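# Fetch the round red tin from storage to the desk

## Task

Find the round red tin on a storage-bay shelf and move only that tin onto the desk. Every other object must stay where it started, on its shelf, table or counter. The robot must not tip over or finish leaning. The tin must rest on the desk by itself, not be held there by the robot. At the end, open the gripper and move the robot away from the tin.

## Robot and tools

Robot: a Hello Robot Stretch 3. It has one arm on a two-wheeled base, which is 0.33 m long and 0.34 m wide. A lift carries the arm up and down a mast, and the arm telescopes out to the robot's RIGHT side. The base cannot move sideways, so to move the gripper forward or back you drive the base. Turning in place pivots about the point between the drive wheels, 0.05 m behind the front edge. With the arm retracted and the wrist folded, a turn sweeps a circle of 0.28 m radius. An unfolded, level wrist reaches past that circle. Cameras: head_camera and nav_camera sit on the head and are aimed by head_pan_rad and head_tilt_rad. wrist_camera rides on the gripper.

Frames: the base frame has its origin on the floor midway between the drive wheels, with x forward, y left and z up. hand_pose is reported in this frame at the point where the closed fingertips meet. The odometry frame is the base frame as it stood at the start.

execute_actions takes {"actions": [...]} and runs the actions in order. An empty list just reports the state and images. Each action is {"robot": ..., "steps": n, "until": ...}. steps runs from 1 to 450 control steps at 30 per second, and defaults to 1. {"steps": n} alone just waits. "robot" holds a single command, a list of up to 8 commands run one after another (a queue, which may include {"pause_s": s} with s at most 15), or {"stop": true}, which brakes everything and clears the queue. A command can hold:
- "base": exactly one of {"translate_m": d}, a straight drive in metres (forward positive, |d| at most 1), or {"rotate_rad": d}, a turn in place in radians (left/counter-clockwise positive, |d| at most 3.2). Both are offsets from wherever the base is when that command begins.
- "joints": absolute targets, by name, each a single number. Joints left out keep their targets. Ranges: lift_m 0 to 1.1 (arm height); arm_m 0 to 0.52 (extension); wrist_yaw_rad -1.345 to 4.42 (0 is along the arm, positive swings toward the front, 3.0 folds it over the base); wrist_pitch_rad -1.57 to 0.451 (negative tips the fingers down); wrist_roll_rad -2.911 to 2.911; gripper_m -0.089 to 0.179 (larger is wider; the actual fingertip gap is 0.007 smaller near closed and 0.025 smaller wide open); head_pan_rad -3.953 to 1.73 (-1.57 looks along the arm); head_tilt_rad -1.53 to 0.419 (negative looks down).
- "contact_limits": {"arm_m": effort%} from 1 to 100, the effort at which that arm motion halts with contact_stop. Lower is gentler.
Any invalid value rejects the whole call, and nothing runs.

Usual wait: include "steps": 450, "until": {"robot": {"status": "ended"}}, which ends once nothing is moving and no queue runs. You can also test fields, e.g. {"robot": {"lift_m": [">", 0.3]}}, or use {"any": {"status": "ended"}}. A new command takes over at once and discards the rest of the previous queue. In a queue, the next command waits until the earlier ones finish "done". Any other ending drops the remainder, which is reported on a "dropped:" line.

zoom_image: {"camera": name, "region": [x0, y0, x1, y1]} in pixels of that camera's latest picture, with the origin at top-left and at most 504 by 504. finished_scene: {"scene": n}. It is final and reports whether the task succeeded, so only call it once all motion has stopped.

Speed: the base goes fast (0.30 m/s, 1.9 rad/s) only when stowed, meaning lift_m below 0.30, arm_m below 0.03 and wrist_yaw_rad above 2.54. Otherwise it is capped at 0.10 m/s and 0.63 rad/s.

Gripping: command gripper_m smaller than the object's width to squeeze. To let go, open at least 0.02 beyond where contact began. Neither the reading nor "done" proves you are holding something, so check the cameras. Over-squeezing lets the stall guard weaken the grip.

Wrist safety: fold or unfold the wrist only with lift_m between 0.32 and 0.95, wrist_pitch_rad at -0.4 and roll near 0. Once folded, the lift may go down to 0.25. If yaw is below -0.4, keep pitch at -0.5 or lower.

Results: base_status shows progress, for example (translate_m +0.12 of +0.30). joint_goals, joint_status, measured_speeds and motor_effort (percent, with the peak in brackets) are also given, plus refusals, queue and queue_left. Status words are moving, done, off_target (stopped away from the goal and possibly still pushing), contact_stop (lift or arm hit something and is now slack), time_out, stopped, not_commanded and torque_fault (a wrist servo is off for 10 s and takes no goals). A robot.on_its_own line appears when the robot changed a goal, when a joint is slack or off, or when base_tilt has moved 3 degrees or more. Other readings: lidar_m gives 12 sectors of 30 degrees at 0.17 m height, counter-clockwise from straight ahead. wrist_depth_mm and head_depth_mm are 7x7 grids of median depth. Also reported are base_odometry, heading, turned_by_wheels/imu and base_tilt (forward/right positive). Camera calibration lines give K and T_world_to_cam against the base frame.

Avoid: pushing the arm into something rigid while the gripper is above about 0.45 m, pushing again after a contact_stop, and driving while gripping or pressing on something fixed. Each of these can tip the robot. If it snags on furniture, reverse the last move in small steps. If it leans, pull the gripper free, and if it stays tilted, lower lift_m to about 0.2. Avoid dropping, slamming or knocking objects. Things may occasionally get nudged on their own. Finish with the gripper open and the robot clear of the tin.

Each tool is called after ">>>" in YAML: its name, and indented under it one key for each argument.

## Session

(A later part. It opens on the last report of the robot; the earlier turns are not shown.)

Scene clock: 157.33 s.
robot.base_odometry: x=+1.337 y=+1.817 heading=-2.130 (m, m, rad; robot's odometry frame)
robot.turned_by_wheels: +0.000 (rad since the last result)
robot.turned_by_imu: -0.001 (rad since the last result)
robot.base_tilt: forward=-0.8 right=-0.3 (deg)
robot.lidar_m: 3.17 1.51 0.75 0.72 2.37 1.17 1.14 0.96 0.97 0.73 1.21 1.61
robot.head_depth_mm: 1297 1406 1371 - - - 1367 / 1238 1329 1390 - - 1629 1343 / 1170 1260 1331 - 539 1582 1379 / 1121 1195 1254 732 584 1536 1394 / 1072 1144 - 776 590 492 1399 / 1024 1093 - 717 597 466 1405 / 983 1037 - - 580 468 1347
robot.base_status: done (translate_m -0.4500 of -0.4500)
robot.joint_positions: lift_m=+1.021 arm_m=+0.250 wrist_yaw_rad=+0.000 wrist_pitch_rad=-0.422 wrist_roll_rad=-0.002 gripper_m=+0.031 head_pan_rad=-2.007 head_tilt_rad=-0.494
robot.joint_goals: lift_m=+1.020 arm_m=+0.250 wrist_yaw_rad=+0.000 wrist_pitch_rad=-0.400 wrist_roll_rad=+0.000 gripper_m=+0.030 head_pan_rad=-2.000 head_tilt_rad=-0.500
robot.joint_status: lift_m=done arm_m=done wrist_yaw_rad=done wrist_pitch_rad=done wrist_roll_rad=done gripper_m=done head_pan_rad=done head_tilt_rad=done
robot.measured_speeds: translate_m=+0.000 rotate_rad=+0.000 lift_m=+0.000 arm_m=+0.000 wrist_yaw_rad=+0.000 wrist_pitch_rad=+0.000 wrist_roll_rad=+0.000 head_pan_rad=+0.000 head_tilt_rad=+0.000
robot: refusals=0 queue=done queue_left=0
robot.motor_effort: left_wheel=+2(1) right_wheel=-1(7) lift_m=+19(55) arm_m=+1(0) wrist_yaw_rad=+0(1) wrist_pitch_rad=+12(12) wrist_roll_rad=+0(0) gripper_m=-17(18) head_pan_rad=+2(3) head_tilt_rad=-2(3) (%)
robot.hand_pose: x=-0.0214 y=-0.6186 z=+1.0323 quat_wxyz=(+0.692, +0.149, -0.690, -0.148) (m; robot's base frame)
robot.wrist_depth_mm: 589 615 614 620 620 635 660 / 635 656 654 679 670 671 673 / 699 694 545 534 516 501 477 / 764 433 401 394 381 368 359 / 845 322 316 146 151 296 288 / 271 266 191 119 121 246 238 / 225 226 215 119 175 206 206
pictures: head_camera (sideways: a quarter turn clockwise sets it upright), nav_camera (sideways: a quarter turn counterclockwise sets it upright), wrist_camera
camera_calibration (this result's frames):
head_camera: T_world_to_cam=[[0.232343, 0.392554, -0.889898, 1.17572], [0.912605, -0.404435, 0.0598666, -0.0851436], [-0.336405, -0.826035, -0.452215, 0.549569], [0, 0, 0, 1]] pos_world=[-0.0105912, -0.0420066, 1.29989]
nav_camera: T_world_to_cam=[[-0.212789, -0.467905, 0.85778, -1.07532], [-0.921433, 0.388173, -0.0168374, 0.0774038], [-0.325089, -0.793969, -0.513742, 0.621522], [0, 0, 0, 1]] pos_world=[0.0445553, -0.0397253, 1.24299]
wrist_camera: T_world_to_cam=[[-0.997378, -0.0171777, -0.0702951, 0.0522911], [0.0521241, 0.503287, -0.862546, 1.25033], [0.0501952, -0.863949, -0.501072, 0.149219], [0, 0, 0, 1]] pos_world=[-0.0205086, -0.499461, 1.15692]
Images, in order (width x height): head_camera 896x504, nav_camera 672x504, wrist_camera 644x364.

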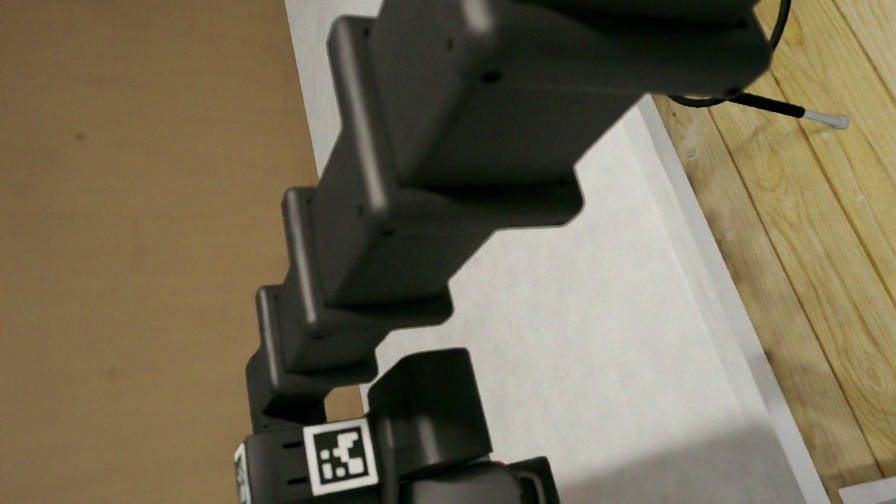

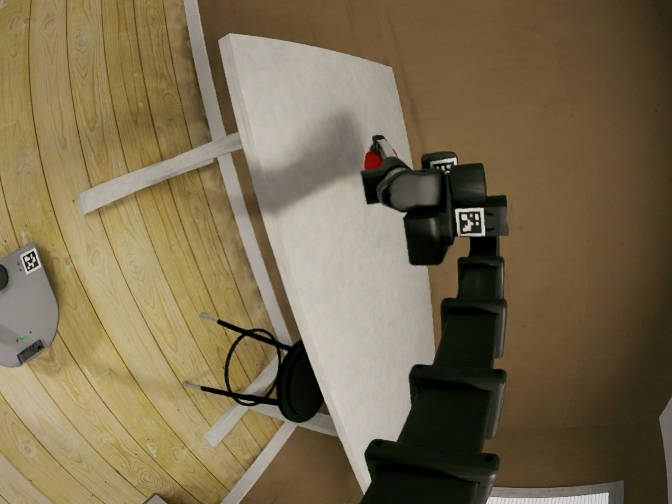

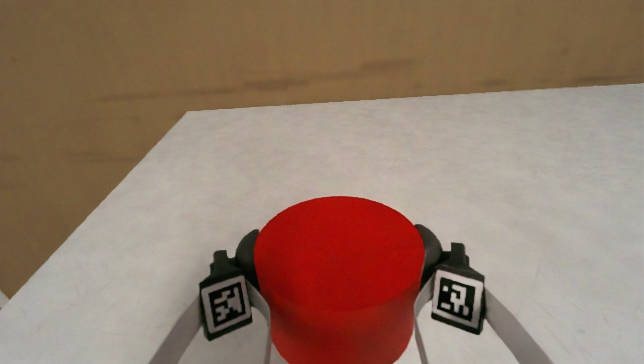

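>>> execute_actions:
  actions:
    - {"robot":{"joints":{"lift_m":0.975}},"steps":150,"until":{"robot":{"status":"ended"}}}
    - {"robot":[{"joints":{"gripper_m":0.17}},{"joints":{"lift_m":1.03}},{"joints":{"arm_m":0.0}}],"steps":300,"until":{"robot":{"status":"ended"}}}

Scene clock: 167.37 s.
robot.base_odometry: x=+1.337 y=+1.817 heading=-2.130 (m, m, rad; robot's odometry frame)
robot.turned_by_wheels: +0.000 (rad since the last result)
robot.turned_by_imu: +0.001 (rad since the last result)
robot.base_tilt: forward=-0.8 right=-0.3 (deg)
robot.lidar_m: 3.16 1.51 0.75 0.72 2.38 1.17 1.14 0.96 0.98 0.72 1.21 1.60
robot.head_depth_mm: 1299 1409 1419 - - - - / 1241 1327 1385 - - - - / 1177 1259 1319 - - - - / 1118 1202 1265 - - - - / 1075 1140 1201 - - - - / 1027 1092 1155 887 - - - / 986 1044 1113 897 - - -
robot.base_status: done (translate_m -0.4500 of -0.4500)
robot.joint_positions: lift_m=+1.029 arm_m=+0.000 wrist_yaw_rad=+0.000 wrist_pitch_rad=-0.419 wrist_roll_rad=-0.002 gripper_m=+0.170 head_pan_rad=-2.007 head_tilt_rad=-0.494
robot.joint_goals: lift_m=+1.030 arm_m=+0.000 wrist_yaw_rad=+0.000 wrist_pitch_rad=-0.400 wrist_roll_rad=+0.000 gripper_m=+0.170 head_pan_rad=-2.000 head_tilt_rad=-0.500
robot.joint_status: lift_m=done arm_m=done wrist_yaw_rad=done wrist_pitch_rad=done wrist_roll_rad=done gripper_m=done head_pan_rad=done head_tilt_rad=done
robot.measured_speeds: translate_m=+0.000 rotate_rad=+0.000 lift_m=+0.000 arm_m=+0.000 wrist_yaw_rad=+0.000 wrist_pitch_rad=+0.000 wrist_roll_rad=+0.000 head_pan_rad=+0.000 head_tilt_rad=+0.000
robot: refusals=0 queue=done queue_left=0
robot.motor_effort: left_wheel=+2(2) right_wheel=-1(2) lift_m=+51(54) arm_m=-3(3) wrist_yaw_rad=+0(0) wrist_pitch_rad=+10(12) wrist_roll_rad=-1(0) gripper_m=+1(84) head_pan_rad=+3(3) head_tilt_rad=-3(2) (%)
robot.hand_pose: x=-0.0214 y=-0.3695 z=+1.0418 quat_wxyz=(+0.692, +0.148, -0.691, -0.147) (m; robot's base frame)
robot.wrist_depth_mm: 838 849 827 853 835 842 860 / 869 919 857 889 829 798 760 / 917 963 589 572 539 528 504 / - - 419 375 401 387 378 / - 342 332 327 316 317 307 / - 290 274 269 262 259 259 / 245 227 232 233 232 236 -
pictures: head_camera (sideways: a quarter turn clockwise sets it upright), nav_camera (sideways: a quarter turn counterclockwise sets it upright), wrist_camera
camera_calibration (this result's frames):
head_camera: T_world_to_cam=[[0.232291, 0.392589, -0.889896, 1.17572], [0.912661, -0.40431, 0.0598666, -0.085144], [-0.336291, -0.82608, -0.452218, 0.549572], [0, 0, 0, 1]] pos_world=[-0.0105854, -0.0420089, 1.29989]
nav_camera: T_world_to_cam=[[-0.212726, -0.467937, 0.857778, -1.07532], [-0.921486, 0.388046, -0.0168375, 0.0774042], [-0.324978, -0.794012, -0.513745, 0.621525], [0, 0, 0, 1]] pos_world=[0.0445609, -0.0397198, 1.24299]
wrist_camera: T_world_to_cam=[[-0.997379, -0.0173594, -0.0702443, 0.0571109], [0.0521403, 0.500683, -0.864059, 1.13374], [0.0501696, -0.865457, -0.498465, 0.365951], [0, 0, 0, 1]] pos_world=[-0.0205118, -0.249936, 1.16604]
Images, in order (width x height): head_camera 896x504, nav_camera 672x504, wrist_camera 644x364.

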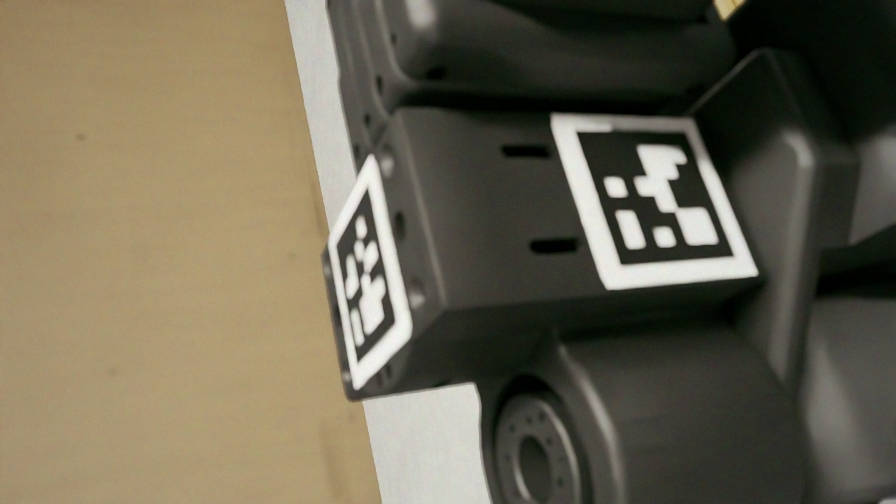

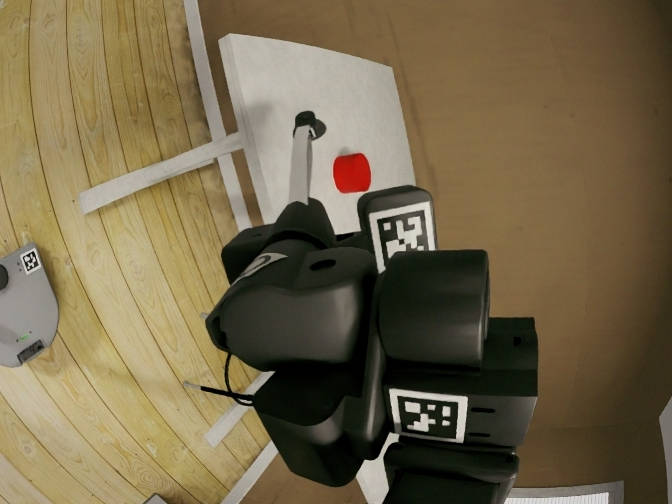

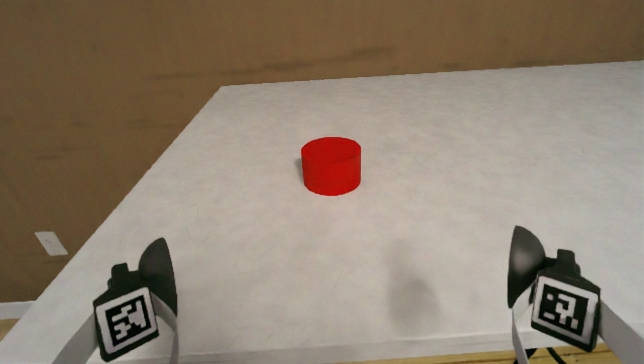

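>>> finished_scene:
  scene: 1

The scene is finished: the task was done.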